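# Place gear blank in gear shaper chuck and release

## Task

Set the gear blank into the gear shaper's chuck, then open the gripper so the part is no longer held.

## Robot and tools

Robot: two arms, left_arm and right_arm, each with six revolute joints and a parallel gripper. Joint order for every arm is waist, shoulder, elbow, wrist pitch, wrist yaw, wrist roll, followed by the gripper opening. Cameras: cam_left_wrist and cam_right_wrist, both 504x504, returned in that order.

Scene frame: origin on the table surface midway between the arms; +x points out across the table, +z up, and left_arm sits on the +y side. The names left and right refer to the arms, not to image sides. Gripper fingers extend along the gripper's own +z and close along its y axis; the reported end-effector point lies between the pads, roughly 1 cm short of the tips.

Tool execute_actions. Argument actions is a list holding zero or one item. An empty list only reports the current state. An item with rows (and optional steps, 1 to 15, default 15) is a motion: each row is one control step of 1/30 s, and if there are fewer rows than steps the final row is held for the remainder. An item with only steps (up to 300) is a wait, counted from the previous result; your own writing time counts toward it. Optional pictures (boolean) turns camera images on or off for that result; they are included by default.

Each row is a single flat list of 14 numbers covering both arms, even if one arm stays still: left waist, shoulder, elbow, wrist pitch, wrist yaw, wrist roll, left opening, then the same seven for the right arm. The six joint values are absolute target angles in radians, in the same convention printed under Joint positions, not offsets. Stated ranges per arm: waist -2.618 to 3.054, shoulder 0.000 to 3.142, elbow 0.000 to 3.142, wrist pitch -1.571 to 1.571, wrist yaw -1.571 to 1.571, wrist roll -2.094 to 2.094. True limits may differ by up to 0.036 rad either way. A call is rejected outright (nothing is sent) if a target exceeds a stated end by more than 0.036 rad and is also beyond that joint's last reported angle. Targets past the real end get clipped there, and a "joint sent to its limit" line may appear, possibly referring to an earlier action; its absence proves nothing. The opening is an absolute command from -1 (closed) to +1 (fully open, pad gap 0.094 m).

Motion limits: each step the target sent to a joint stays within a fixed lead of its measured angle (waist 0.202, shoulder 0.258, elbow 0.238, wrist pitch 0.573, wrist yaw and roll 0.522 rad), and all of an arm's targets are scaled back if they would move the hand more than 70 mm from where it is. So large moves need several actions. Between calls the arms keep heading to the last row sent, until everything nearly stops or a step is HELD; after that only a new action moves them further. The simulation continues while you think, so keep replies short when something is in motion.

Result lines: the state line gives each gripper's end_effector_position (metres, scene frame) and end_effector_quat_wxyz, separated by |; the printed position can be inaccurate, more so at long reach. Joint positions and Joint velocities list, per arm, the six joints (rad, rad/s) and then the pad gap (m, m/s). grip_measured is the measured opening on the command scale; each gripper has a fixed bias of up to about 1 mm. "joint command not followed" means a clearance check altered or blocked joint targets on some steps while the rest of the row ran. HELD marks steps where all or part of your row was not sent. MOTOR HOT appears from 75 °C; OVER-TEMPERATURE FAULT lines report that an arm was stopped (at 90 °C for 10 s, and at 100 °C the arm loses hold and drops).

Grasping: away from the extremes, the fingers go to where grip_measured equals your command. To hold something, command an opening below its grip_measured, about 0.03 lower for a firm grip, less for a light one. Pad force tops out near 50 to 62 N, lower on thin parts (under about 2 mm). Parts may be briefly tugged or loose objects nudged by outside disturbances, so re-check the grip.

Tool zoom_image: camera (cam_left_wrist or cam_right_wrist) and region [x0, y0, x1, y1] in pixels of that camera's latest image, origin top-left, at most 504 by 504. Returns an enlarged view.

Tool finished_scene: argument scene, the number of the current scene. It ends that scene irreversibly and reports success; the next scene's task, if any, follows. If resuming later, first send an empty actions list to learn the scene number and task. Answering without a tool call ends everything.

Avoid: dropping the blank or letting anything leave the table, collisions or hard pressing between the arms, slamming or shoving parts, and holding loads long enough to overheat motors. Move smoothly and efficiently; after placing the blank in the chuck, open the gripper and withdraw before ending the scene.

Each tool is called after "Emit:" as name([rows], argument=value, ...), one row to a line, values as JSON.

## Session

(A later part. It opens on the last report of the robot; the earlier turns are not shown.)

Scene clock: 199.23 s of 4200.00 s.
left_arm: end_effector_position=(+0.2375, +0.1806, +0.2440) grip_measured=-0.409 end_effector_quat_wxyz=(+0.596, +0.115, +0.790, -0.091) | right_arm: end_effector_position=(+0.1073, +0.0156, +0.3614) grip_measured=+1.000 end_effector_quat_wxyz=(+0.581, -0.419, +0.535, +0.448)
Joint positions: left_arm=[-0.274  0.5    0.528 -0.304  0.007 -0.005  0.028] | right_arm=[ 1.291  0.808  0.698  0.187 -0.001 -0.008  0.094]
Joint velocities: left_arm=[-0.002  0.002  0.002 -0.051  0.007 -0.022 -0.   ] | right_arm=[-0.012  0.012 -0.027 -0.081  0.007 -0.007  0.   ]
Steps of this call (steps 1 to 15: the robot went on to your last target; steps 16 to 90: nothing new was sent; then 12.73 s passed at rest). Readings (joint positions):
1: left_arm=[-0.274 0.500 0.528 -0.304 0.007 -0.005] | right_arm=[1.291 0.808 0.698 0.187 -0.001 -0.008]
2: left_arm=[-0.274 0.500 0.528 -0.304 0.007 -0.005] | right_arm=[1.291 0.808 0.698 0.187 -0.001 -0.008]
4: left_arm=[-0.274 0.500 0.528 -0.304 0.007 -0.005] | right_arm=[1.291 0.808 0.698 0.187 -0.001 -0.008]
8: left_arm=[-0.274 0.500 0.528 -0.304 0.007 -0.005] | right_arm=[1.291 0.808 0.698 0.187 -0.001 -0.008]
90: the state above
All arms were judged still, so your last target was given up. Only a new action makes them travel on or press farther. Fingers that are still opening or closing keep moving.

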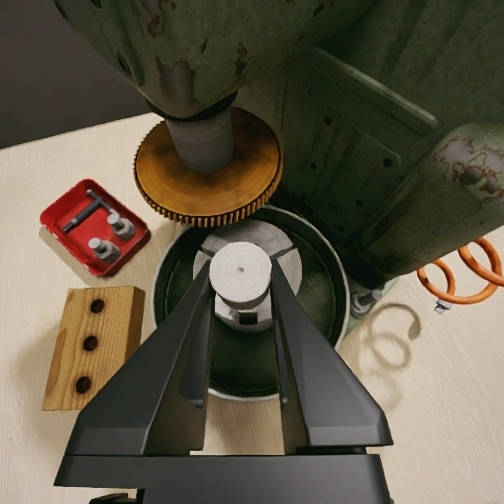

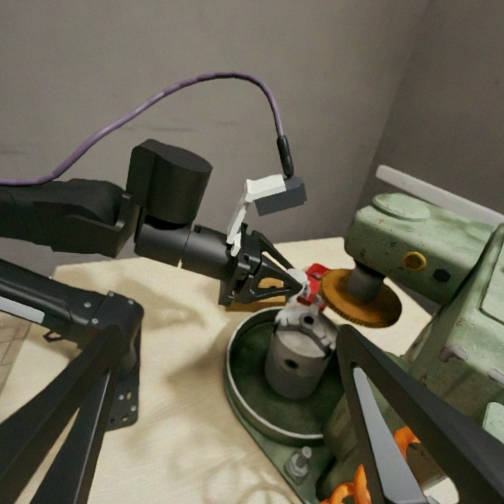

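Emit:
execute_actions([
  {"rows":[[-0.30,0.632,0.44,-0.07,0,0,-0.47,1.15,0.8,0.7,0.2,0,0,1]],"steps":15},
], pictures=false)

Emit:
execute_actions([
  {"steps":25},
])

Emit:
zoom_image(camera="cam_right_wrist", region=[190,240,330,360])

Scene clock: 208.30 s of 4200.00 s.
left_arm: end_effector_position=(+0.2607, +0.1685, +0.2134) grip_measured=-0.409 end_effector_quat_wxyz=(+0.586, +0.123, +0.796, -0.094) | right_arm: end_effector_position=(+0.1501, +0.0015, +0.3637) grip_measured=+1.000 end_effector_quat_wxyz=(+0.613, -0.380, +0.559, +0.410)
Joint positions: left_arm=[-0.293  0.633  0.442 -0.109  0.004 -0.005  0.028] | right_arm=[ 1.157  0.808  0.698  0.196 -0.002 -0.008  0.094]
Joint velocities: left_arm=[ 0.002 -0.012 -0.002 -0.007 -0.051  0.007  0.   ] | right_arm=[-0.002 -0.007 -0.002  0.066 -0.051  0.007  0.   ]
Steps of this call (steps 1 to 90: nothing new was sent; then 5.57 s passed at rest; steps 91 to 105: all 15 steps of this action). Readings (joint positions):
91: left_arm=[-0.278 0.515 0.517 -0.270 0.005 -0.005] | right_arm=[1.268 0.808 0.698 0.187 -0.015 -0.008]
92: left_arm=[-0.284 0.548 0.504 -0.219 0.004 -0.005] | right_arm=[1.225 0.808 0.698 0.187 -0.015 -0.008]
94: left_arm=[-0.292 0.609 0.476 -0.164 0.004 -0.005] | right_arm=[1.170 0.808 0.698 0.196 -0.006 -0.008]
98: left_arm=[-0.293 0.633 0.442 -0.137 0.004 -0.005] | right_arm=[1.157 0.808 0.698 0.196 -0.002 -0.008]
105: the state above

Scene clock: 209.13 s of 4200.00 s.
left_arm: end_effector_position=(+0.2610, +0.1684, +0.2144) grip_measured=-0.409 end_effector_quat_wxyz=(+0.587, +0.122, +0.794, -0.094) | right_arm: end_effector_position=(+0.1501, +0.0015, +0.3637) grip_measured=+1.000 end_effector_quat_wxyz=(+0.613, -0.380, +0.559, +0.410)
Joint positions: left_arm=[-0.293  0.633  0.442 -0.105  0.004 -0.005  0.028] | right_arm=[ 1.157  0.808  0.698  0.196 -0.002 -0.008  0.094]
Joint velocities: left_arm=[ 0.002 -0.002 -0.002 -0.066 -0.081 -0.037  0.001] | right_arm=[-0.007  0.012 -0.012 -0.11  -0.037 -0.125  0.   ]
Steps of this call (steps 1 to 15: the robot went on to your last target; steps 16 to 25: nothing new was sent). Readings (joint positions):
1: left_arm=[-0.293 0.633 0.442 -0.108 0.004 -0.005] | right_arm=[1.157 0.808 0.698 0.196 -0.002 -0.008]
2: left_arm=[-0.293 0.633 0.442 -0.108 0.004 -0.005] | right_arm=[1.157 0.808 0.698 0.196 -0.002 -0.008]
4: left_arm=[-0.293 0.633 0.442 -0.106 0.004 -0.005] | right_arm=[1.157 0.808 0.698 0.196 -0.002 -0.008]
8: left_arm=[-0.293 0.633 0.442 -0.106 0.004 -0.005] | right_arm=[1.157 0.808 0.698 0.196 -0.002 -0.008]
25: the state above
All arms were judged still, so your last target was given up. Only a new action makes them travel on or press farther. Fingers that are still opening or closing keep moving.

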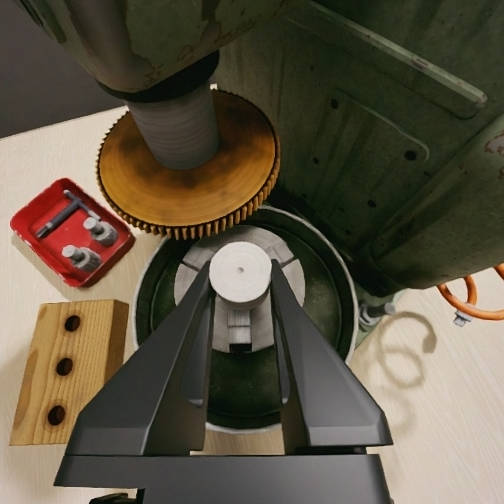

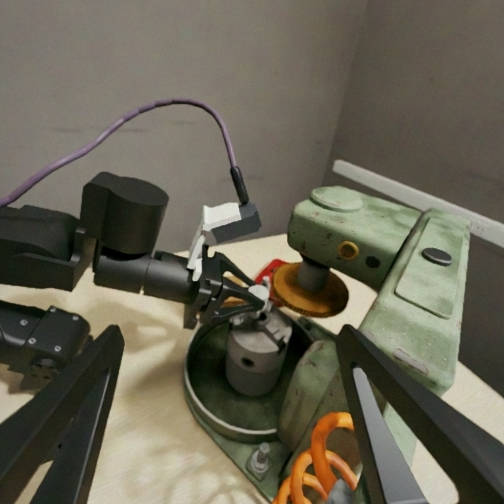

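Region (190, 240, 330, 360) of cam_right_wrist's 504x504 image, scaled by 3.600, with more detail than that image has; it fills the top 432 rows of this view, and the rest is white.

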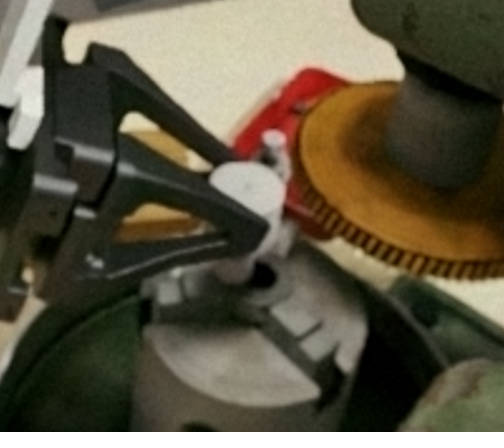

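Emit:
execute_actions([
  {"rows":[[-0.30,0.692,0.44,0.005,0,0,-0.47,1.15,0.8,0.7,0.2,0,0,1]],"steps":15},
], pictures=false)

Emit:
execute_actions([
  {"steps":20},
])

Emit:
zoom_image(camera="cam_right_wrist", region=[220,270,310,345])

Scene clock: 215.87 s of 4200.00 s.
left_arm: end_effector_position=(+0.2709, +0.1653, +0.2168) grip_measured=-0.409 end_effector_quat_wxyz=(+0.595, +0.121, +0.789, -0.095) | right_arm: end_effector_position=(+0.1501, +0.0015, +0.3637) grip_measured=+1.000 end_effector_quat_wxyz=(+0.613, -0.380, +0.559, +0.410)
Joint positions: left_arm=[-0.293  0.686  0.442 -0.032  0.004 -0.005  0.028] | right_arm=[ 1.157  0.808  0.698  0.196 -0.002 -0.008  0.094]
Joint velocities: left_arm=[-0.007 -0.012  0.017  0.051 -0.007 -0.051 -0.001] | right_arm=[-0.007  0.012  0.007  0.022 -0.081 -0.007  0.   ]
Steps of this call (steps 1 to 90: nothing new was sent; then 3.23 s passed at rest; steps 91 to 105: all 15 steps of this action). Readings (joint positions):
91: left_arm=[-0.293 0.640 0.442 -0.096 0.004 -0.005] | right_arm=[1.157 0.808 0.698 0.196 -0.002 -0.008]
92: left_arm=[-0.293 0.655 0.442 -0.078 0.004 -0.005] | right_arm=[1.157 0.808 0.698 0.196 -0.002 -0.008]
94: left_arm=[-0.293 0.679 0.442 -0.059 0.004 -0.005] | right_arm=[1.157 0.808 0.698 0.196 -0.002 -0.008]
98: left_arm=[-0.293 0.686 0.442 -0.046 0.004 -0.005] | right_arm=[1.157 0.808 0.698 0.196 -0.002 -0.008]
105: the state above

Scene clock: 216.53 s of 4200.00 s.
left_arm: end_effector_position=(+0.2710, +0.1652, +0.2173) grip_measured=-0.409 end_effector_quat_wxyz=(+0.596, +0.121, +0.788, -0.095) | right_arm: end_effector_position=(+0.1501, +0.0015, +0.3637) grip_measured=+1.000 end_effector_quat_wxyz=(+0.613, -0.380, +0.559, +0.410)
Joint positions: left_arm=[-0.293  0.686  0.442 -0.03   0.004 -0.005  0.028] | right_arm=[ 1.157  0.808  0.698  0.196 -0.002 -0.008  0.094]
Joint velocities: left_arm=[ 0.002  0.002 -0.012 -0.051  0.007  0.007 -0.001] | right_arm=[-0.007  0.007 -0.012 -0.037 -0.022 -0.066  0.   ]
Steps of this call (steps 1 to 15: the robot went on to your last target; steps 16 to 20: nothing new was sent). Readings (joint positions):
1: left_arm=[-0.293 0.686 0.442 -0.032 0.004 -0.005] | right_arm=[1.157 0.808 0.698 0.196 -0.002 -0.008]
2: left_arm=[-0.293 0.686 0.442 -0.031 0.004 -0.005] | right_arm=[1.157 0.808 0.698 0.196 -0.002 -0.008]
4: left_arm=[-0.293 0.686 0.442 -0.031 0.004 -0.005] | right_arm=[1.157 0.808 0.698 0.196 -0.002 -0.008]
8: left_arm=[-0.293 0.686 0.442 -0.031 0.004 -0.005] | right_arm=[1.157 0.808 0.698 0.196 -0.002 -0.008]
20: the state above
All arms were judged still, so your last target was given up. Only a new action makes them travel on or press farther. Fingers that are still opening or closing keep moving.

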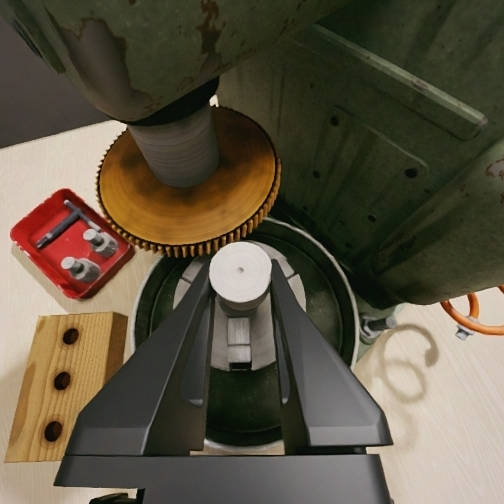

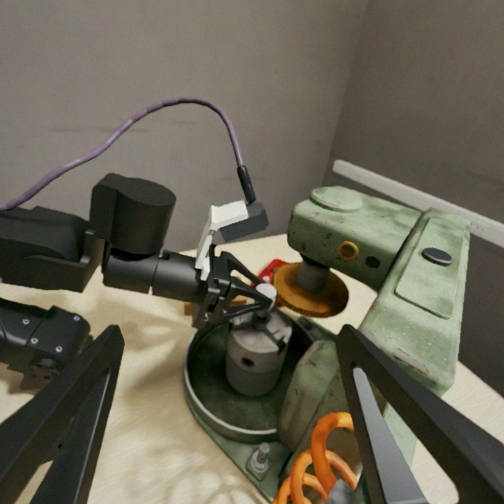

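Region (220, 270, 310, 345) of cam_right_wrist's 504x504 image, scaled by 5.600, with more detail than that image has.

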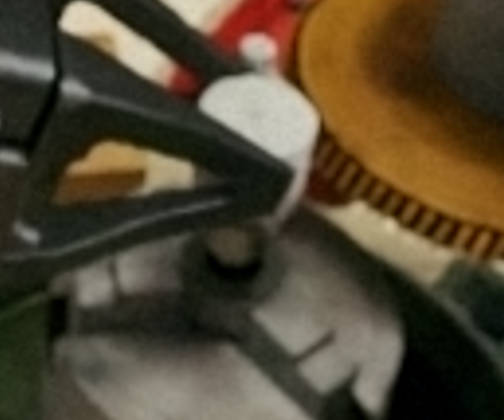

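Emit:
execute_actions([
  {"rows":[[-0.30,0.694,0.435,0.007,0,0,-0.47,1.15,0.8,0.7,0.2,0,0,1],[-0.30,0.694,0.431,0.009,0,0,-0.47,1.15,0.8,0.7,0.2,0,0,1],[-0.30,0.694,0.427,0.011,0,0,-0.47,1.15,0.8,0.7,0.2,0,0,1],[-0.30,0.694,0.423,0.013,0,0,-0.47,1.15,0.8,0.7,0.2,0,0,1],[-0.30,0.694,0.419,0.016,0,0,-0.47,1.15,0.8,0.7,0.2,0,0,1]],"steps":15},
], pictures=false)

Emit:
execute_actions([
  {"steps":15},
])

Emit:
zoom_image(camera="cam_right_wrist", region=[220,270,310,345])

Scene clock: 224.10 s of 4200.00 s.
left_arm: end_effector_position=(+0.2717, +0.1650, +0.2197) grip_measured=-0.409 end_effector_quat_wxyz=(+0.600, +0.121, +0.785, -0.096) | right_arm: end_effector_position=(+0.1501, +0.0015, +0.3637) grip_measured=+1.000 end_effector_quat_wxyz=(+0.613, -0.380, +0.559, +0.410)
Joint positions: left_arm=[-0.293  0.686  0.442 -0.02   0.004 -0.005  0.028] | right_arm=[ 1.157  0.808  0.698  0.196 -0.002 -0.008  0.094]
Joint velocities: left_arm=[-0.022 -0.017 -0.007 -0.022 -0.022  0.095 -0.001] | right_arm=[-0.012  0.007 -0.022  0.022  0.051  0.037  0.   ]
Steps of this call (steps 1 to 90: nothing new was sent; then 4.07 s passed at rest; steps 91 to 105: all 15 steps of this action). Readings (joint positions):
91: left_arm=[-0.293 0.686 0.442 -0.030 0.004 -0.005] | right_arm=[1.157 0.808 0.698 0.196 -0.002 -0.008]
92: left_arm=[-0.293 0.686 0.442 -0.029 0.004 -0.005] | right_arm=[1.157 0.808 0.698 0.196 -0.002 -0.008]
94: left_arm=[-0.293 0.686 0.442 -0.028 0.004 -0.005] | right_arm=[1.157 0.808 0.698 0.196 -0.002 -0.008]
98: left_arm=[-0.293 0.686 0.442 -0.022 0.004 -0.005] | right_arm=[1.157 0.808 0.698 0.196 -0.002 -0.008]
105: the state above

Scene clock: 224.60 s of 4200.00 s.
left_arm: end_effector_position=(+0.2717, +0.1650, +0.2198) grip_measured=-0.409 end_effector_quat_wxyz=(+0.600, +0.121, +0.785, -0.096) | right_arm: end_effector_position=(+0.1501, +0.0015, +0.3637) grip_measured=+1.000 end_effector_quat_wxyz=(+0.613, -0.380, +0.559, +0.410)
Joint positions: left_arm=[-0.293  0.686  0.442 -0.019  0.004 -0.005  0.028] | right_arm=[ 1.157  0.808  0.698  0.196 -0.002 -0.008  0.094]
Joint velocities: left_arm=[-0.007  0.017 -0.007  0.007 -0.051 -0.037  0.   ] | right_arm=[ 0.002  0.002  0.002  0.022 -0.037 -0.022  0.   ]
Steps of this call (steps 1 to 15: the robot went on to your last target). Readings (joint positions):
1: left_arm=[-0.293 0.686 0.442 -0.020 0.004 -0.005] | right_arm=[1.157 0.808 0.698 0.196 -0.002 -0.008]
2: left_arm=[-0.293 0.686 0.442 -0.019 0.004 -0.005] | right_arm=[1.157 0.808 0.698 0.196 -0.002 -0.008]
4: left_arm=[-0.293 0.686 0.442 -0.019 0.004 -0.005] | right_arm=[1.157 0.808 0.698 0.196 -0.002 -0.008]
8: left_arm=[-0.293 0.686 0.442 -0.019 0.004 -0.005] | right_arm=[1.157 0.808 0.698 0.196 -0.002 -0.008]
15: the state above
All arms were judged still, so your last target was given up. Only a new action makes them travel on or press farther. Fingers that are still opening or closing keep moving.

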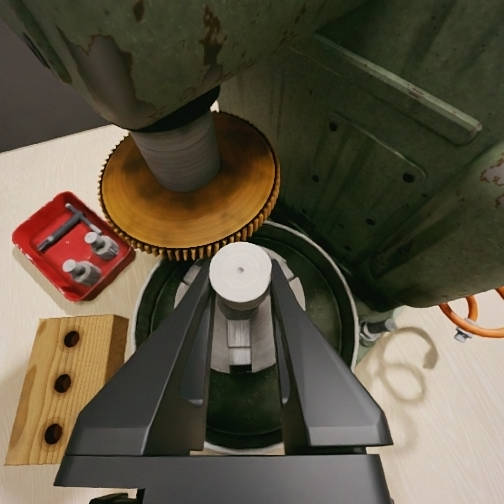

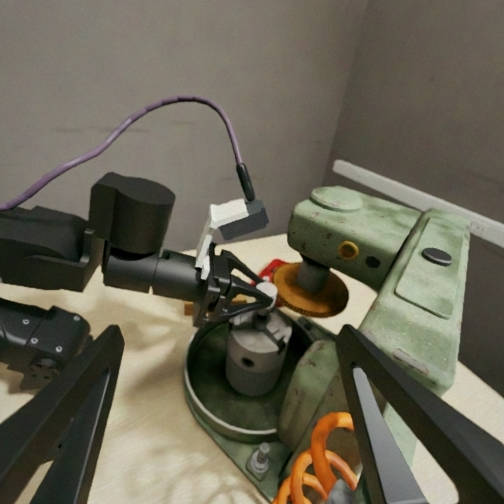

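Region (220, 270, 310, 345) of cam_right_wrist's 504x504 image, scaled by 5.600, with more detail than that image has.

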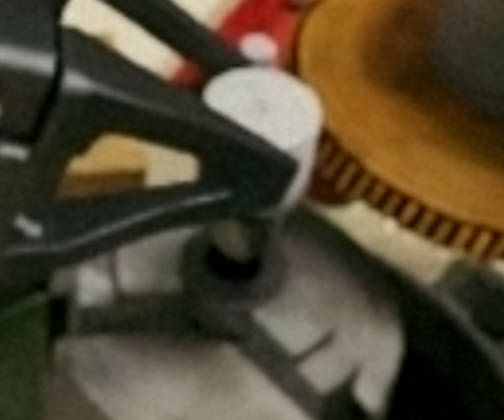

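Emit:
execute_actions([
  {"rows":[[-0.30,0.697,0.415,0.016,0,0,-0.47,1.15,0.8,0.7,0.2,0,0,1],[-0.30,0.697,0.412,0.016,0,0,-0.47,1.15,0.8,0.7,0.2,0,0,1],[-0.30,0.697,0.409,0.016,0,0,-0.47,1.15,0.8,0.7,0.2,0,0,1],[-0.30,0.697,0.406,0.016,0,0,-0.47,1.15,0.8,0.7,0.2,0,0,1]],"steps":15},
])

Emit:
zoom_image(camera="cam_right_wrist", region=[220,270,310,345])

Scene clock: 231.10 s of 4200.00 s.
left_arm: end_effector_position=(+0.2702, +0.1655, +0.2080) grip_measured=-0.409 end_effector_quat_wxyz=(+0.592, +0.122, +0.791, -0.095) | right_arm: end_effector_position=(+0.1501, +0.0015, +0.3637) grip_measured=+1.000 end_effector_quat_wxyz=(+0.613, -0.380, +0.559, +0.410)
Joint positions: left_arm=[-0.293  0.686  0.414 -0.013  0.004 -0.005  0.028] | right_arm=[ 1.157  0.808  0.698  0.196 -0.002 -0.008  0.094]
Joint velocities: left_arm=[ 0.012 -0.002  0.002  0.022 -0.007 -0.022  0.   ] | right_arm=[-0.007  0.017 -0.012  0.007 -0.022 -0.022  0.   ]
Steps of this call (steps 1 to 90: nothing new was sent; then 3.00 s passed at rest; steps 91 to 105: all 15 steps of this action). Readings (joint positions):
91: left_arm=[-0.293 0.686 0.440 -0.017 0.004 -0.005] | right_arm=[1.157 0.808 0.698 0.196 -0.002 -0.008]
92: left_arm=[-0.293 0.686 0.436 -0.014 0.004 -0.005] | right_arm=[1.157 0.808 0.698 0.196 -0.002 -0.008]
94: left_arm=[-0.293 0.686 0.428 -0.013 0.004 -0.005] | right_arm=[1.157 0.808 0.698 0.196 -0.002 -0.008]
98: left_arm=[-0.293 0.686 0.415 -0.013 0.004 -0.005] | right_arm=[1.157 0.808 0.698 0.196 -0.002 -0.008]
105: the state above

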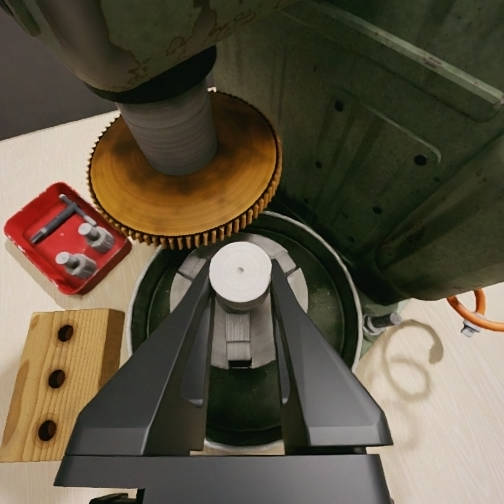

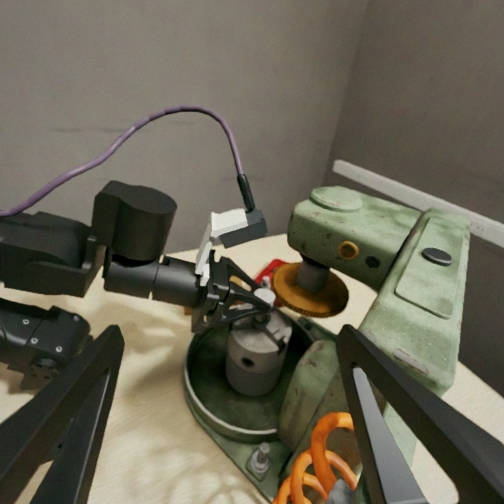

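Region (220, 270, 310, 345) of cam_right_wrist's 504x504 image, scaled by 5.600, with more detail than that image has.

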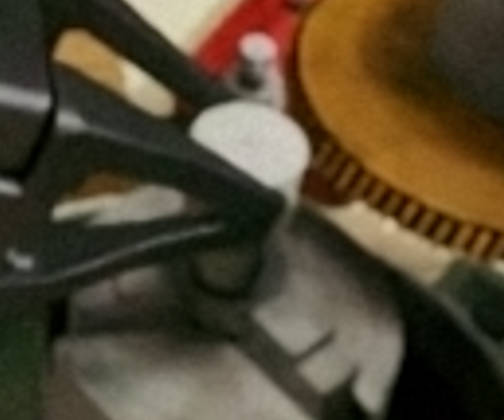

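Emit:
execute_actions([
  {"rows":[[-0.30,0.712,0.406,0.04,-0.018,0,-0.47,1.15,0.8,0.7,0.2,0,0,1]],"steps":15},
])

Emit:
zoom_image(camera="cam_right_wrist", region=[220,270,310,345])

Scene clock: 236.87 s of 4200.00 s.
left_arm: end_effector_position=(+0.2736, +0.1669, +0.2069) grip_measured=-0.409 end_effector_quat_wxyz=(+0.593, +0.118, +0.792, -0.089) | right_arm: end_effector_position=(+0.1501, +0.0015, +0.3637) grip_measured=+1.000 end_effector_quat_wxyz=(+0.613, -0.380, +0.559, +0.410)
Joint positions: left_arm=[-0.293  0.704  0.414  0.004 -0.009 -0.005  0.028] | right_arm=[ 1.157  0.808  0.698  0.196 -0.002 -0.008  0.094]
Joint velocities: left_arm=[-0.017  0.002  0.007 -0.037 -0.081 -0.051 -0.001] | right_arm=[-0.007 -0.002 -0.002 -0.007 -0.037 -0.007  0.   ]
Steps of this call (steps 1 to 15: the robot went on to your last target; steps 16 to 90: nothing new was sent; then 2.27 s passed at rest; steps 91 to 105: all 15 steps of this action). Readings (joint positions):
91: left_arm=[-0.293 0.689 0.414 -0.010 0.003 -0.005] | right_arm=[1.157 0.808 0.698 0.196 -0.002 -0.008]
92: left_arm=[-0.293 0.694 0.414 -0.005 -0.000 -0.005] | right_arm=[1.157 0.808 0.698 0.196 -0.002 -0.008]
94: left_arm=[-0.293 0.701 0.414 -0.002 -0.004 -0.005] | right_arm=[1.157 0.808 0.698 0.196 -0.002 -0.008]
98: left_arm=[-0.293 0.704 0.414 0.000 -0.007 -0.005] | right_arm=[1.157 0.808 0.698 0.196 -0.002 -0.008]
105: the state above

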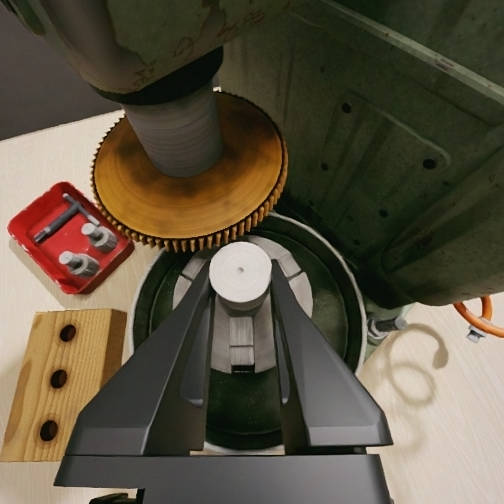

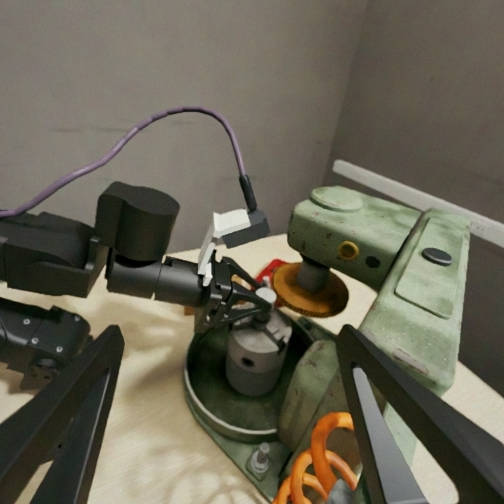

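Region (220, 270, 310, 345) of cam_right_wrist's 504x504 image, scaled by 5.600, with more detail than that image has.

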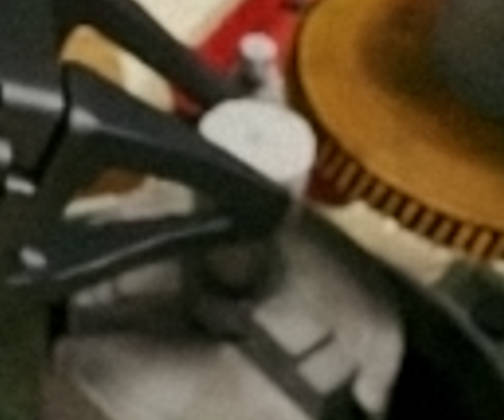

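Emit:
execute_actions([
  {"rows":[[-0.30,0.714,0.406,0.03,-0.018,0,-0.47,1.15,0.8,0.7,0.2,0,0,1],[-0.30,0.714,0.406,0.02,-0.018,0,-0.47,1.15,0.8,0.7,0.2,0,0,1],[-0.30,0.714,0.406,0.012,-0.018,0,-0.47,1.15,0.8,0.7,0.2,0,0,1],[-0.30,0.714,0.406,0.006,-0.018,0,-0.47,1.15,0.8,0.7,0.2,0,0,1],[-0.30,0.714,0.406,0.0,-0.018,0,-0.47,1.15,0.8,0.7,0.2,0,0,1]],"steps":15},
], pictures=false)

Scene clock: 242.87 s of 4200.00 s.
left_arm: end_effector_position=(+0.2728, +0.1672, +0.2043) grip_measured=-0.409 end_effector_quat_wxyz=(+0.588, +0.118, +0.795, -0.089) | right_arm: end_effector_position=(+0.1501, +0.0015, +0.3637) grip_measured=+1.000 end_effector_quat_wxyz=(+0.613, -0.380, +0.559, +0.410)
Joint positions: left_arm=[-0.293  0.704  0.414 -0.007 -0.01  -0.005  0.028] | right_arm=[ 1.157  0.808  0.698  0.196 -0.002 -0.008  0.094]
Joint velocities: left_arm=[-0.017 -0.022 -0.007 -0.007 -0.051  0.095  0.001] | right_arm=[ 0.017  0.017  0.002 -0.051  0.022  0.11   0.   ]
Steps of this call (steps 1 to 15: the robot went on to your last target; steps 16 to 90: nothing new was sent; then 2.50 s passed at rest; steps 91 to 105: all 15 steps of this action). Readings (joint positions):
91: left_arm=[-0.293 0.704 0.414 0.005 -0.010 -0.005] | right_arm=[1.157 0.808 0.698 0.196 -0.002 -0.008]
92: left_arm=[-0.293 0.704 0.414 0.005 -0.010 -0.005] | right_arm=[1.157 0.808 0.698 0.196 -0.002 -0.008]
94: left_arm=[-0.293 0.704 0.414 0.003 -0.010 -0.005] | right_arm=[1.157 0.808 0.698 0.196 -0.002 -0.008]
98: left_arm=[-0.293 0.704 0.414 -0.006 -0.010 -0.005] | right_arm=[1.157 0.808 0.698 0.196 -0.002 -0.008]
105: the state above

Emit:
execute_actions([
  {"rows":[[-0.30,0.714,0.406,-0.015,-0.018,0,-0.47,1.15,0.8,0.7,0.2,0,0,1]],"steps":15},
])

Emit:
zoom_image(camera="cam_right_wrist", region=[220,270,310,345])

Scene clock: 247.30 s of 4200.00 s.
left_arm: end_effector_position=(+0.2728, +0.1673, +0.2041) grip_measured=-0.409 end_effector_quat_wxyz=(+0.588, +0.118, +0.795, -0.089) | right_arm: end_effector_position=(+0.1501, +0.0015, +0.3637) grip_measured=+1.000 end_effector_quat_wxyz=(+0.613, -0.380, +0.559, +0.410)
Joint positions: left_arm=[-0.293  0.704  0.414 -0.008 -0.01  -0.005  0.028] | right_arm=[ 1.157  0.808  0.698  0.196 -0.002 -0.008  0.094]
Joint velocities: left_arm=[-0.002 -0.007 -0.007  0.007  0.007 -0.037 -0.001] | right_arm=[ 0.017  0.007 -0.002  0.066  0.081  0.007  0.   ]
Steps of this call (steps 1 to 15: the robot went on to your last target; steps 16 to 90: nothing new was sent; then 0.93 s passed at rest; steps 91 to 105: all 15 steps of this action). Readings (joint positions):
91: left_arm=[-0.293 0.704 0.414 -0.008 -0.010 -0.005] | right_arm=[1.157 0.808 0.698 0.196 -0.002 -0.008]
92: left_arm=[-0.293 0.704 0.414 -0.008 -0.010 -0.005] | right_arm=[1.157 0.808 0.698 0.196 -0.002 -0.008]
94: left_arm=[-0.293 0.704 0.414 -0.008 -0.010 -0.005] | right_arm=[1.157 0.808 0.698 0.196 -0.002 -0.008]
98: left_arm=[-0.293 0.704 0.414 -0.008 -0.010 -0.005] | right_arm=[1.157 0.808 0.698 0.196 -0.002 -0.008]
105: the state above

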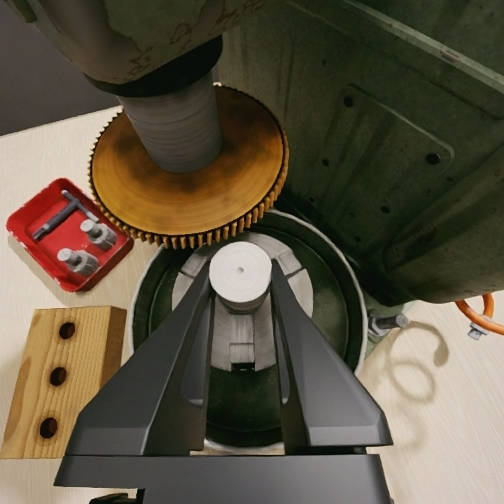

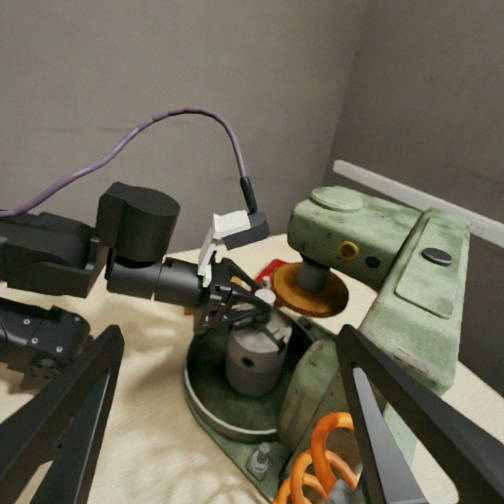

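Region (220, 270, 310, 345) of cam_right_wrist's 504x504 image, scaled by 5.600, with more detail than that image has.

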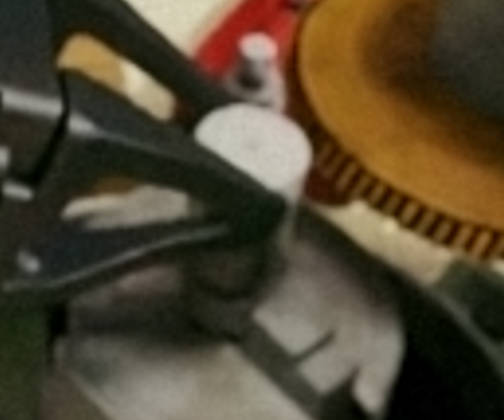

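Emit:
execute_actions([
  {"rows":[[-0.30,0.716,0.406,-0.012,-0.018,0,-0.47,1.15,0.8,0.7,0.2,0,0,1],[-0.30,0.718,0.406,-0.010,-0.018,0,-0.47,1.15,0.8,0.7,0.2,0,0,1],[-0.30,0.720,0.406,-0.008,-0.018,0,-0.47,1.15,0.8,0.7,0.2,0,0,1],[-0.30,0.722,0.406,-0.006,-0.018,0,-0.47,1.15,0.8,0.7,0.2,0,0,1]],"steps":15},
], pictures=false)

Scene clock: 253.37 s of 4200.00 s.
left_arm: end_effector_position=(+0.2728, +0.1673, +0.2041) grip_measured=-0.409 end_effector_quat_wxyz=(+0.588, +0.118, +0.795, -0.089) | right_arm: end_effector_position=(+0.1501, +0.0015, +0.3637) grip_measured=+1.000 end_effector_quat_wxyz=(+0.613, -0.380, +0.559, +0.410)
Joint positions: left_arm=[-0.293  0.704  0.414 -0.008 -0.01  -0.005  0.028] | right_arm=[ 1.157  0.808  0.698  0.196 -0.002 -0.008  0.094]
Joint velocities: left_arm=[ 0.002  0.007  0.007 -0.066 -0.022 -0.022 -0.   ] | right_arm=[-0.007  0.007 -0.007  0.022  0.022  0.037  0.   ]
Steps of this call (steps 1 to 15: the robot went on to your last target; steps 16 to 90: nothing new was sent; then 2.57 s passed at rest; steps 91 to 105: all 15 steps of this action). Readings (joint positions):
91: left_arm=[-0.293 0.704 0.414 -0.008 -0.010 -0.005] | right_arm=[1.157 0.808 0.698 0.196 -0.002 -0.008]
92: left_arm=[-0.293 0.704 0.414 -0.008 -0.010 -0.005] | right_arm=[1.157 0.808 0.698 0.196 -0.002 -0.008]
94: left_arm=[-0.293 0.704 0.414 -0.008 -0.010 -0.005] | right_arm=[1.157 0.808 0.698 0.196 -0.002 -0.008]
98: left_arm=[-0.293 0.704 0.414 -0.008 -0.010 -0.005] | right_arm=[1.157 0.808 0.698 0.196 -0.002 -0.008]
105: the state above

Emit:
execute_actions([
  {"rows":[[-0.30,0.735,0.406,0.0,-0.018,0,-0.47,1.15,0.8,0.7,0.2,0,0,1],[-0.30,0.735,0.406,0.0,-0.018,0,-0.47,1.15,0.8,0.7,0.2,0,0,1],[-0.30,0.720,0.406,0.0,-0.018,0,-0.47,1.15,0.8,0.7,0.2,0,0,1]],"steps":15},
], pictures=false)

Scene clock: 258.40 s of 4200.00 s.
left_arm: end_effector_position=(+0.2741, +0.1669, +0.2040) grip_measured=-0.409 end_effector_quat_wxyz=(+0.588, +0.118, +0.795, -0.088) | right_arm: end_effector_position=(+0.1501, +0.0015, +0.3637) grip_measured=+1.000 end_effector_quat_wxyz=(+0.613, -0.380, +0.559, +0.410)
Joint positions: left_arm=[-0.293  0.712  0.414  0.002 -0.01  -0.005  0.028] | right_arm=[ 1.157  0.808  0.698  0.196 -0.002 -0.008  0.094]
Joint velocities: left_arm=[-0.007  0.002 -0.012  0.022 -0.007 -0.051  0.   ] | right_arm=[ 0.002 -0.012 -0.002 -0.022  0.007 -0.007  0.   ]
Steps of this call (steps 1 to 15: the robot went on to your last target; steps 16 to 90: nothing new was sent; then 1.53 s passed at rest; steps 91 to 105: all 15 steps of this action). Readings (joint positions):
91: left_arm=[-0.293 0.707 0.414 -0.006 -0.010 -0.005] | right_arm=[1.157 0.808 0.698 0.196 -0.002 -0.008]
92: left_arm=[-0.293 0.711 0.414 -0.002 -0.010 -0.005] | right_arm=[1.157 0.808 0.698 0.196 -0.002 -0.008]
94: left_arm=[-0.293 0.712 0.414 0.002 -0.010 -0.005] | right_arm=[1.157 0.808 0.698 0.196 -0.002 -0.008]
98: left_arm=[-0.293 0.712 0.414 0.002 -0.010 -0.005] | right_arm=[1.157 0.808 0.698 0.196 -0.002 -0.008]
105: the state above

Now sweep yaw left.

Emit:
execute_actions([
  {"rows":[[-0.30,0.72,0.406,-0.008,-0.020,0,-0.47,1.15,0.8,0.7,0.2,0,0,1],[-0.30,0.72,0.406,-0.008,-0.022,0,-0.47,1.15,0.8,0.7,0.2,0,0,1],[-0.30,0.72,0.406,-0.008,-0.024,0,-0.47,1.15,0.8,0.7,0.2,0,0,1],[-0.30,0.72,0.406,-0.008,-0.026,0,-0.47,1.15,0.8,0.7,0.2,0,0,1],[-0.30,0.72,0.406,-0.008,-0.028,0,-0.47,1.15,0.8,0.7,0.2,0,0,1],[-0.30,0.72,0.406,-0.008,-0.030,0,-0.47,1.15,0.8,0.7,0.2,0,0,1],[-0.30,0.72,0.406,-0.008,-0.032,0,-0.47,1.15,0.8,0.7,0.2,0,0,1],[-0.30,0.72,0.406,-0.008,-0.034,0,-0.47,1.15,0.8,0.7,0.2,0,0,1],[-0.30,0.72,0.406,-0.008,-0.036,0,-0.47,1.15,0.8,0.7,0.2,0,0,1]],"steps":15},
])

Emit:
zoom_image(camera="cam_right_wrist", region=[230,285,295,340])

Scene clock: 267.23 s of 4200.00 s.
left_arm: end_effector_position=(+0.2746, +0.1684, +0.2040) grip_measured=-0.409 end_effector_quat_wxyz=(+0.589, +0.116, +0.795, -0.085) | right_arm: end_effector_position=(+0.1501, +0.0015, +0.3637) grip_measured=+1.000 end_effector_quat_wxyz=(+0.613, -0.380, +0.559, +0.410)
Joint positions: left_arm=[-0.293  0.712  0.414  0.002 -0.019 -0.005  0.028] | right_arm=[ 1.157  0.808  0.698  0.196 -0.002 -0.008  0.094]
Joint velocities: left_arm=[-0.002 -0.017  0.002 -0.007 -0.139 -0.081  0.   ] | right_arm=[-0.022 -0.007  0.002 -0.022  0.022 -0.007  0.   ]
Steps of this call (steps 1 to 15: the robot went on to your last target; steps 16 to 90: nothing new was sent; then 5.33 s passed at rest; steps 91 to 105: all 15 steps of this action). Readings (joint positions):
91: left_arm=[-0.293 0.712 0.414 0.002 -0.010 -0.005] | right_arm=[1.157 0.808 0.698 0.196 -0.002 -0.008]
92: left_arm=[-0.293 0.712 0.414 0.002 -0.010 -0.005] | right_arm=[1.157 0.808 0.698 0.196 -0.002 -0.008]
94: left_arm=[-0.293 0.712 0.414 0.002 -0.010 -0.005] | right_arm=[1.157 0.808 0.698 0.196 -0.002 -0.008]
98: left_arm=[-0.293 0.712 0.414 0.002 -0.011 -0.005] | right_arm=[1.157 0.808 0.698 0.196 -0.002 -0.008]
105: the state above

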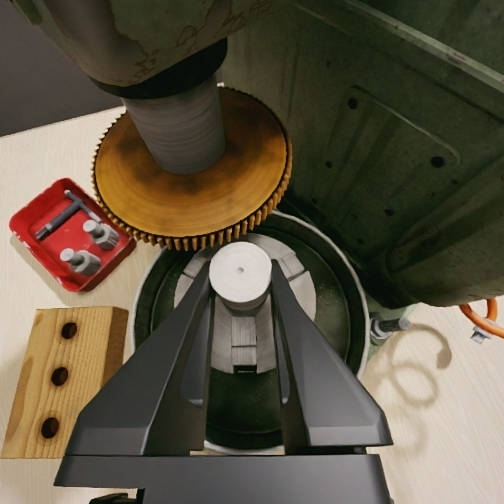

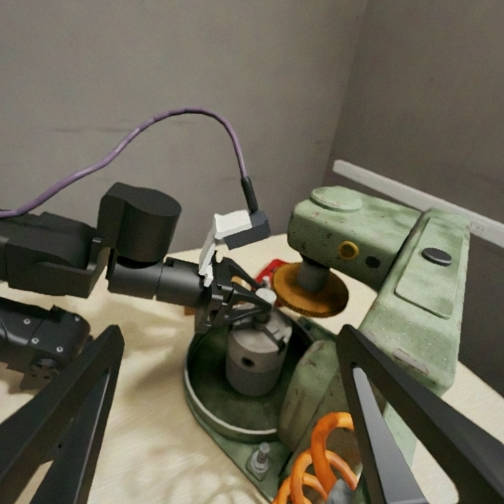

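Region (230, 285, 295, 340) of cam_right_wrist's 504x504 image, scaled by 7.754, with more detail than that image has; it fills the top 426 rows of this view, and the rest is white.

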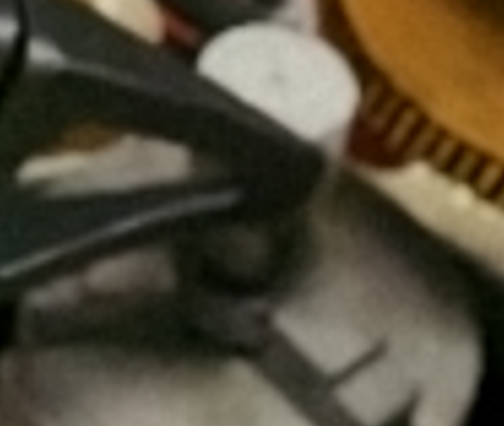

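Emit:
execute_actions([
  {"rows":[[-0.30,0.72,0.406,-0.008,-0.038,0,-0.47,1.15,0.8,0.7,0.2,0,0,1],[-0.30,0.72,0.406,-0.008,-0.040,0,-0.47,1.15,0.8,0.7,0.2,0,0,1],[-0.30,0.72,0.406,-0.008,-0.042,0,-0.47,1.15,0.8,0.7,0.2,0,0,1],[-0.30,0.72,0.406,-0.008,-0.044,0,-0.47,1.15,0.8,0.7,0.2,0,0,1],[-0.30,0.72,0.406,-0.008,-0.046,0,-0.47,1.15,0.8,0.7,0.2,0,0,1],[-0.30,0.72,0.406,-0.008,-0.048,0,-0.47,1.15,0.8,0.7,0.2,0,0,1]],"steps":15},
])

Emit:
zoom_image(camera="cam_right_wrist", region=[230,285,295,340])

Scene clock: 273.53 s of 4200.00 s.
left_arm: end_effector_position=(+0.2750, +0.1699, +0.2039) grip_measured=-0.409 end_effector_quat_wxyz=(+0.589, +0.113, +0.796, -0.081) | right_arm: end_effector_position=(+0.1501, +0.0015, +0.3637) grip_measured=+1.000 end_effector_quat_wxyz=(+0.613, -0.380, +0.559, +0.410)
Joint positions: left_arm=[-0.293  0.712  0.414  0.002 -0.027 -0.005  0.028] | right_arm=[ 1.157  0.808  0.698  0.196 -0.002 -0.008  0.094]
Joint velocities: left_arm=[-0.017 -0.002  0.007  0.022 -0.066 -0.007 -0.001] | right_arm=[-0.007 -0.002 -0.007  0.007  0.022 -0.007  0.   ]
Steps of this call (steps 1 to 15: the robot went on to your last target; steps 16 to 90: nothing new was sent; then 2.80 s passed at rest; steps 91 to 105: all 15 steps of this action). Readings (joint positions):
91: left_arm=[-0.293 0.712 0.414 0.002 -0.021 -0.005] | right_arm=[1.157 0.808 0.698 0.196 -0.002 -0.008]
92: left_arm=[-0.293 0.712 0.414 0.002 -0.022 -0.005] | right_arm=[1.157 0.808 0.698 0.196 -0.002 -0.008]
94: left_arm=[-0.293 0.712 0.414 0.002 -0.024 -0.005] | right_arm=[1.157 0.808 0.698 0.196 -0.002 -0.008]
98: left_arm=[-0.293 0.712 0.414 0.002 -0.027 -0.005] | right_arm=[1.157 0.808 0.698 0.196 -0.002 -0.008]
105: the state above

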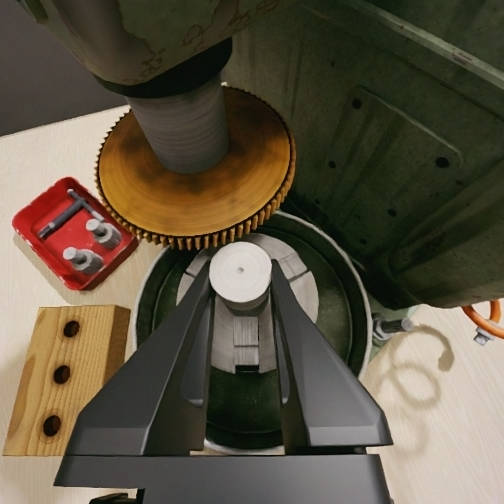

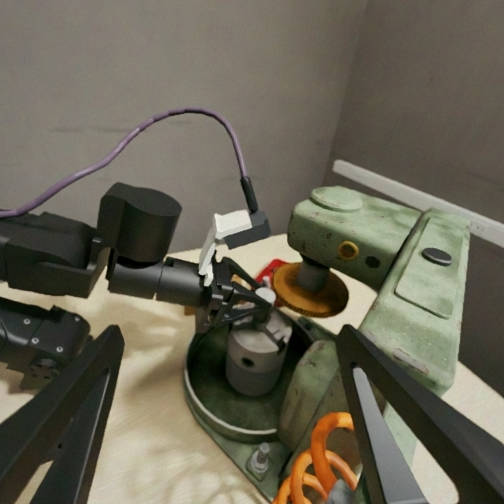

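Region (230, 285, 295, 340) of cam_right_wrist's 504x504 image, scaled by 7.754, with more detail than that image has; it fills the top 426 rows of this view, and the rest is white.

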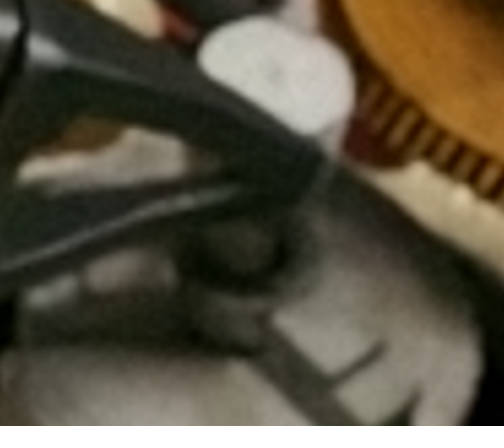

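Emit:
execute_actions([
  {"rows":[[-0.30,0.743,0.406,0.008,-0.03,0,-0.47,1.15,0.8,0.7,0.2,0,0,1],[-0.30,0.743,0.406,0.008,-0.02,0,-0.47,1.15,0.8,0.7,0.2,0,0,1],[-0.30,0.728,0.406,0.004,-0.014,0,-0.47,1.15,0.8,0.7,0.2,0,0,1],[-0.30,0.728,0.406,0.002,-0.012,0,-0.47,1.15,0.8,0.7,0.2,0,0,1],[-0.30,0.728,0.406,0.002,-0.010,0,-0.47,1.15,0.8,0.7,0.2,0,0,1],[-0.30,0.728,0.406,0.002,-0.008,0,-0.47,1.15,0.8,0.7,0.2,0,0,1],[-0.30,0.728,0.406,0.002,-0.006,0,-0.47,1.15,0.8,0.7,0.2,0,0,1],[-0.30,0.728,0.406,0.002,-0.004,0,-0.47,1.15,0.8,0.7,0.2,0,0,1],[-0.30,0.728,0.406,0.002,-0.002,0,-0.47,1.15,0.8,0.7,0.2,0,0,1],[-0.30,0.728,0.406,0.002,0.0,0,-0.47,1.15,0.8,0.7,0.2,0,0,1],[-0.30,0.728,0.406,0.002,0.002,0,-0.47,1.15,0.8,0.7,0.2,0,0,1],[-0.30,0.728,0.406,0.002,0.004,0,-0.47,1.15,0.8,0.7,0.2,0,0,1]],"steps":15},
], pictures=false)

Emit:
execute_actions([
  {"steps":10},
])

Emit:
zoom_image(camera="cam_right_wrist", region=[230,285,295,340])

Scene clock: 284.53 s of 4200.00 s.
left_arm: end_effector_position=(+0.2760, +0.1687, +0.2029) grip_measured=-0.409 end_effector_quat_wxyz=(+0.588, +0.115, +0.796, -0.082) | right_arm: end_effector_position=(+0.1501, +0.0015, +0.3637) grip_measured=+1.000 end_effector_quat_wxyz=(+0.613, -0.380, +0.559, +0.410)
Joint positions: left_arm=[-0.293  0.721  0.414  0.008 -0.024 -0.003  0.028] | right_arm=[ 1.157  0.808  0.698  0.196 -0.002 -0.008  0.094]
Joint velocities: left_arm=[-0.012  0.012 -0.022  0.037  0.022  0.022  0.   ] | right_arm=[-0.002 -0.017  0.007 -0.037  0.037 -0.007  0.   ]
Steps of this call (steps 1 to 15: the robot went on to your last target; steps 16 to 90: nothing new was sent; then 7.50 s passed at rest; steps 91 to 105: all 15 steps of this action). Readings (joint positions):
91: left_arm=[-0.293 0.715 0.414 0.003 -0.027 -0.005] | right_arm=[1.157 0.808 0.698 0.196 -0.002 -0.008]
92: left_arm=[-0.293 0.719 0.414 0.006 -0.027 -0.005] | right_arm=[1.157 0.808 0.698 0.196 -0.002 -0.008]
94: left_arm=[-0.293 0.721 0.414 0.008 -0.025 -0.004] | right_arm=[1.157 0.808 0.698 0.196 -0.002 -0.008]
98: left_arm=[-0.293 0.721 0.414 0.008 -0.024 -0.004] | right_arm=[1.157 0.808 0.698 0.196 -0.002 -0.008]
105: the state above

Scene clock: 284.87 s of 4200.00 s.
left_arm: end_effector_position=(+0.2760, +0.1686, +0.2029) grip_measured=-0.409 end_effector_quat_wxyz=(+0.588, +0.115, +0.796, -0.083) | right_arm: end_effector_position=(+0.1501, +0.0015, +0.3637) grip_measured=+1.000 end_effector_quat_wxyz=(+0.613, -0.380, +0.559, +0.410)
Joint positions: left_arm=[-0.293  0.721  0.414  0.008 -0.024 -0.003  0.028] | right_arm=[ 1.157  0.808  0.698  0.196 -0.002 -0.008  0.094]
Joint velocities: left_arm=[ 0.002  0.007  0.007 -0.022  0.007  0.037 -0.001] | right_arm=[ 0.017  0.007  0.012  0.022  0.022 -0.022  0.   ]
Steps of this call (steps 1 to 10: the robot went on to your last target). Readings (joint positions):
1: left_arm=[-0.293 0.721 0.414 0.008 -0.024 -0.003] | right_arm=[1.157 0.808 0.698 0.196 -0.002 -0.008]
2: left_arm=[-0.293 0.721 0.414 0.008 -0.024 -0.003] | right_arm=[1.157 0.808 0.698 0.196 -0.002 -0.008]
4: left_arm=[-0.293 0.721 0.414 0.008 -0.024 -0.003] | right_arm=[1.157 0.808 0.698 0.196 -0.002 -0.008]
8: left_arm=[-0.293 0.721 0.414 0.008 -0.024 -0.003] | right_arm=[1.157 0.808 0.698 0.196 -0.002 -0.008]
10: the state above

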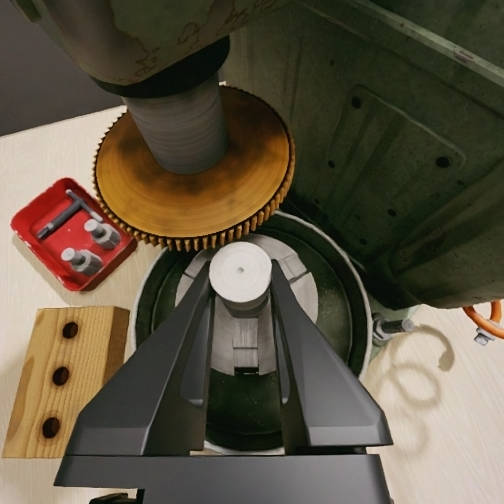

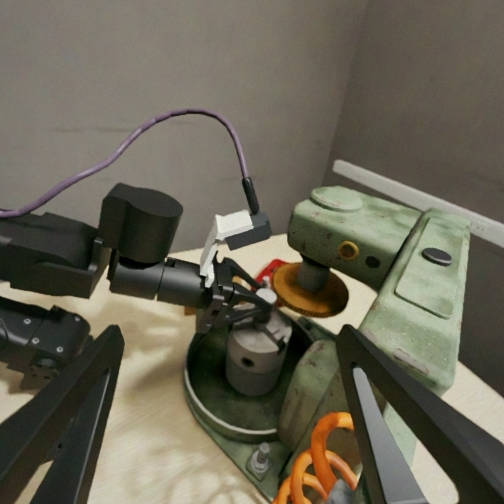

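Region (230, 285, 295, 340) of cam_right_wrist's 504x504 image, scaled by 7.754, with more detail than that image has; it fills the top 426 rows of this view, and the rest is white.

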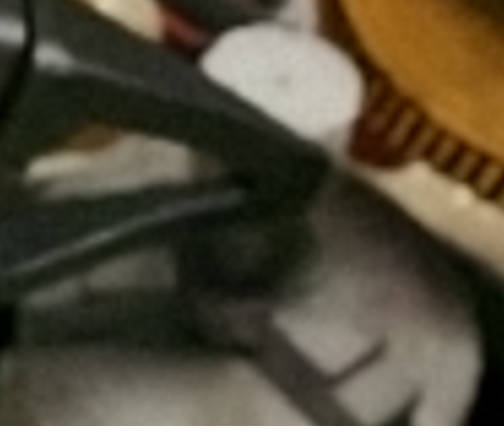

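Emit:
execute_actions([
  {"rows":[[-0.30,0.728,0.380,0.015,-0.025,0,-0.47,1.15,0.8,0.7,0.2,0,0,1],[-0.30,0.728,0.380,0.02,-0.025,0,-0.47,1.15,0.8,0.7,0.2,0,0,1],[-0.30,0.728,0.39,0.025,-0.025,0,-0.47,1.15,0.8,0.7,0.2,0,0,1]],"steps":15},
], pictures=false)

Scene clock: 290.07 s of 4200.00 s.
left_arm: end_effector_position=(+0.2762, +0.1687, +0.2027) grip_measured=-0.409 end_effector_quat_wxyz=(+0.590, +0.115, +0.795, -0.082) | right_arm: end_effector_position=(+0.1501, +0.0015, +0.3637) grip_measured=+1.000 end_effector_quat_wxyz=(+0.613, -0.380, +0.559, +0.410)
Joint positions: left_arm=[-0.293  0.721  0.41   0.017 -0.024 -0.003  0.028] | right_arm=[ 1.157  0.808  0.698  0.196 -0.002 -0.008  0.094]
Joint velocities: left_arm=[-0.012 -0.017  0.007 -0.037 -0.037 -0.007  0.001] | right_arm=[-0.012 -0.002  0.012  0.051  0.051  0.095  0.   ]
Steps of this call (steps 1 to 15: the robot went on to your last target; steps 16 to 90: nothing new was sent; then 1.70 s passed at rest; steps 91 to 105: all 15 steps of this action). Readings (joint positions):
91: left_arm=[-0.293 0.721 0.413 0.010 -0.024 -0.003] | right_arm=[1.157 0.808 0.698 0.196 -0.002 -0.008]
92: left_arm=[-0.293 0.721 0.410 0.015 -0.024 -0.003] | right_arm=[1.157 0.808 0.698 0.196 -0.002 -0.008]
94: left_arm=[-0.293 0.721 0.410 0.017 -0.024 -0.003] | right_arm=[1.157 0.808 0.698 0.196 -0.002 -0.008]
98: left_arm=[-0.293 0.721 0.410 0.017 -0.024 -0.003] | right_arm=[1.157 0.808 0.698 0.196 -0.002 -0.008]
105: the state above

Emit:
execute_actions([
  {"rows":[[-0.30,0.728,0.375,0.03,-0.025,0,-0.47,1.15,0.8,0.7,0.2,0,0,1],[-0.30,0.728,0.375,0.035,-0.025,0,-0.47,1.15,0.8,0.7,0.2,0,0,1],[-0.30,0.728,0.375,0.04,-0.025,0,-0.47,1.15,0.8,0.7,0.2,0,0,1]],"steps":15},
], pictures=false)

Scene clock: 294.03 s of 4200.00 s.
left_arm: end_effector_position=(+0.2766, +0.1687, +0.2023) grip_measured=-0.409 end_effector_quat_wxyz=(+0.593, +0.114, +0.793, -0.083) | right_arm: end_effector_position=(+0.1501, +0.0015, +0.3637) grip_measured=+1.000 end_effector_quat_wxyz=(+0.613, -0.380, +0.559, +0.410)
Joint positions: left_arm=[-0.293  0.721  0.402  0.032 -0.025 -0.003  0.028] | right_arm=[ 1.157  0.808  0.698  0.196 -0.002 -0.008  0.094]
Joint velocities: left_arm=[ 0.012 -0.007  0.007 -0.007 -0.022  0.051 -0.   ] | right_arm=[-0.012 -0.002  0.002 -0.051 -0.007 -0.022  0.   ]
Steps of this call (steps 1 to 15: the robot went on to your last target; steps 16 to 90: nothing new was sent; then 0.47 s passed at rest; steps 91 to 105: all 15 steps of this action). Readings (joint positions):
91: left_arm=[-0.293 0.721 0.408 0.019 -0.024 -0.003] | right_arm=[1.157 0.808 0.698 0.196 -0.002 -0.008]
92: left_arm=[-0.293 0.721 0.405 0.024 -0.024 -0.003] | right_arm=[1.157 0.808 0.698 0.196 -0.002 -0.008]
94: left_arm=[-0.293 0.721 0.403 0.030 -0.025 -0.003] | right_arm=[1.157 0.808 0.698 0.196 -0.002 -0.008]
98: left_arm=[-0.293 0.721 0.402 0.032 -0.025 -0.003] | right_arm=[1.157 0.808 0.698 0.196 -0.002 -0.008]
105: the state above

Slowly descending the chamfer as it moves forward; nudge on.

Emit:
execute_actions([
  {"rows":[[-0.30,0.748,0.375,0.04,-0.025,0,-0.47,1.15,0.8,0.7,0.2,0,0,1],[-0.30,0.733,0.375,0.04,-0.025,0,-0.47,1.15,0.8,0.7,0.2,0,0,1]],"steps":15},
], pictures=false)

Scene clock: 298.27 s of 4200.00 s.
left_arm: end_effector_position=(+0.2766, +0.1687, +0.2023) grip_measured=-0.409 end_effector_quat_wxyz=(+0.593, +0.114, +0.793, -0.083) | right_arm: end_effector_position=(+0.1501, +0.0015, +0.3637) grip_measured=+1.000 end_effector_quat_wxyz=(+0.613, -0.380, +0.559, +0.410)
Joint positions: left_arm=[-0.293  0.721  0.402  0.032 -0.025 -0.003  0.028] | right_arm=[ 1.157  0.808  0.698  0.196 -0.002 -0.008  0.094]
Joint velocities: left_arm=[ 0.002 -0.007 -0.012  0.007  0.022  0.037  0.   ] | right_arm=[ 0.002 -0.002 -0.012 -0.007 -0.037 -0.037  0.   ]
Steps of this call (steps 1 to 15: the robot went on to your last target; steps 16 to 90: nothing new was sent; then 0.73 s passed at rest; steps 91 to 105: all 15 steps of this action). Readings (joint positions):
91: left_arm=[-0.293 0.721 0.402 0.032 -0.025 -0.003] | right_arm=[1.157 0.808 0.698 0.196 -0.002 -0.008]
92: left_arm=[-0.293 0.721 0.402 0.032 -0.025 -0.003] | right_arm=[1.157 0.808 0.698 0.196 -0.002 -0.008]
94: left_arm=[-0.293 0.721 0.402 0.032 -0.025 -0.003] | right_arm=[1.157 0.808 0.698 0.196 -0.002 -0.008]
98: left_arm=[-0.293 0.721 0.402 0.032 -0.025 -0.003] | right_arm=[1.157 0.808 0.698 0.196 -0.002 -0.008]
105: the state above

Emit:
execute_actions([
  {"rows":[[-0.30,0.725,0.375,0.015,-0.025,0,-0.47,1.15,0.8,0.7,0.2,0,0,1]],"steps":15},
], pictures=false)

Scene clock: 301.07 s of 4200.00 s.
left_arm: end_effector_position=(+0.2766, +0.1687, +0.2023) grip_measured=-0.409 end_effector_quat_wxyz=(+0.593, +0.114, +0.793, -0.083) | right_arm: end_effector_position=(+0.1501, +0.0015, +0.3637) grip_measured=+1.000 end_effector_quat_wxyz=(+0.613, -0.380, +0.559, +0.410)
Joint positions: left_arm=[-0.293  0.721  0.402  0.032 -0.025 -0.003  0.028] | right_arm=[ 1.157  0.808  0.698  0.196 -0.002 -0.008  0.094]
Joint velocities: left_arm=[-0.012  0.012  0.017  0.007 -0.007 -0.037 -0.   ] | right_arm=[ 0.022  0.007 -0.007 -0.037 -0.007 -0.007  0.   ]
Steps of this call (steps 1 to 15: the robot went on to your last target; steps 16 to 69: nothing new was sent; steps 70 to 84: all 15 steps of this action). Readings (joint positions):
70: left_arm=[-0.293 0.721 0.402 0.032 -0.025 -0.003] | right_arm=[1.157 0.808 0.698 0.196 -0.002 -0.008]
71: left_arm=[-0.293 0.721 0.402 0.032 -0.025 -0.003] | right_arm=[1.157 0.808 0.698 0.196 -0.002 -0.008]
73: left_arm=[-0.293 0.721 0.402 0.032 -0.025 -0.003] | right_arm=[1.157 0.808 0.698 0.196 -0.002 -0.008]
77: left_arm=[-0.293 0.721 0.402 0.032 -0.025 -0.003] | right_arm=[1.157 0.808 0.698 0.196 -0.002 -0.008]
84: the state above

Try yaw left a bit.

Emit:
execute_actions([
  {"rows":[[-0.30,0.725,0.38,0.025,-0.035,0,-0.47,1.15,0.8,0.7,0.2,0,0,1],[-0.30,0.725,0.38,0.025,-0.040,0,-0.47,1.15,0.8,0.7,0.2,0,0,1],[-0.30,0.725,0.38,0.025,-0.044,0,-0.47,1.15,0.8,0.7,0.2,0,0,1],[-0.30,0.725,0.38,0.025,-0.048,0,-0.47,1.15,0.8,0.7,0.2,0,0,1]],"steps":15},
], pictures=false)

Scene clock: 305.60 s of 4200.00 s.
left_arm: end_effector_position=(+0.2766, +0.1689, +0.2023) grip_measured=-0.409 end_effector_quat_wxyz=(+0.593, +0.114, +0.793, -0.082) | right_arm: end_effector_position=(+0.1501, +0.0015, +0.3637) grip_measured=+1.000 end_effector_quat_wxyz=(+0.613, -0.380, +0.559, +0.410)
Joint positions: left_arm=[-0.293  0.721  0.402  0.032 -0.026 -0.003  0.028] | right_arm=[ 1.157  0.808  0.698  0.196 -0.002 -0.008  0.094]
Joint velocities: left_arm=[-0.012 -0.002 -0.017  0.022  0.022  0.007  0.   ] | right_arm=[ 0.017  0.012 -0.007  0.022 -0.007  0.11   0.   ]
Steps of this call (steps 1 to 15: the robot went on to your last target; steps 16 to 90: nothing new was sent; then 1.03 s passed at rest; steps 91 to 105: all 15 steps of this action). Readings (joint positions):
91: left_arm=[-0.293 0.721 0.402 0.032 -0.025 -0.003] | right_arm=[1.157 0.808 0.698 0.196 -0.002 -0.008]
92: left_arm=[-0.293 0.721 0.402 0.032 -0.026 -0.003] | right_arm=[1.157 0.808 0.698 0.196 -0.002 -0.008]
94: left_arm=[-0.293 0.721 0.402 0.032 -0.026 -0.003] | right_arm=[1.157 0.808 0.698 0.196 -0.002 -0.008]
98: left_arm=[-0.293 0.721 0.402 0.032 -0.026 -0.003] | right_arm=[1.157 0.808 0.698 0.196 -0.002 -0.008]
105: the state above


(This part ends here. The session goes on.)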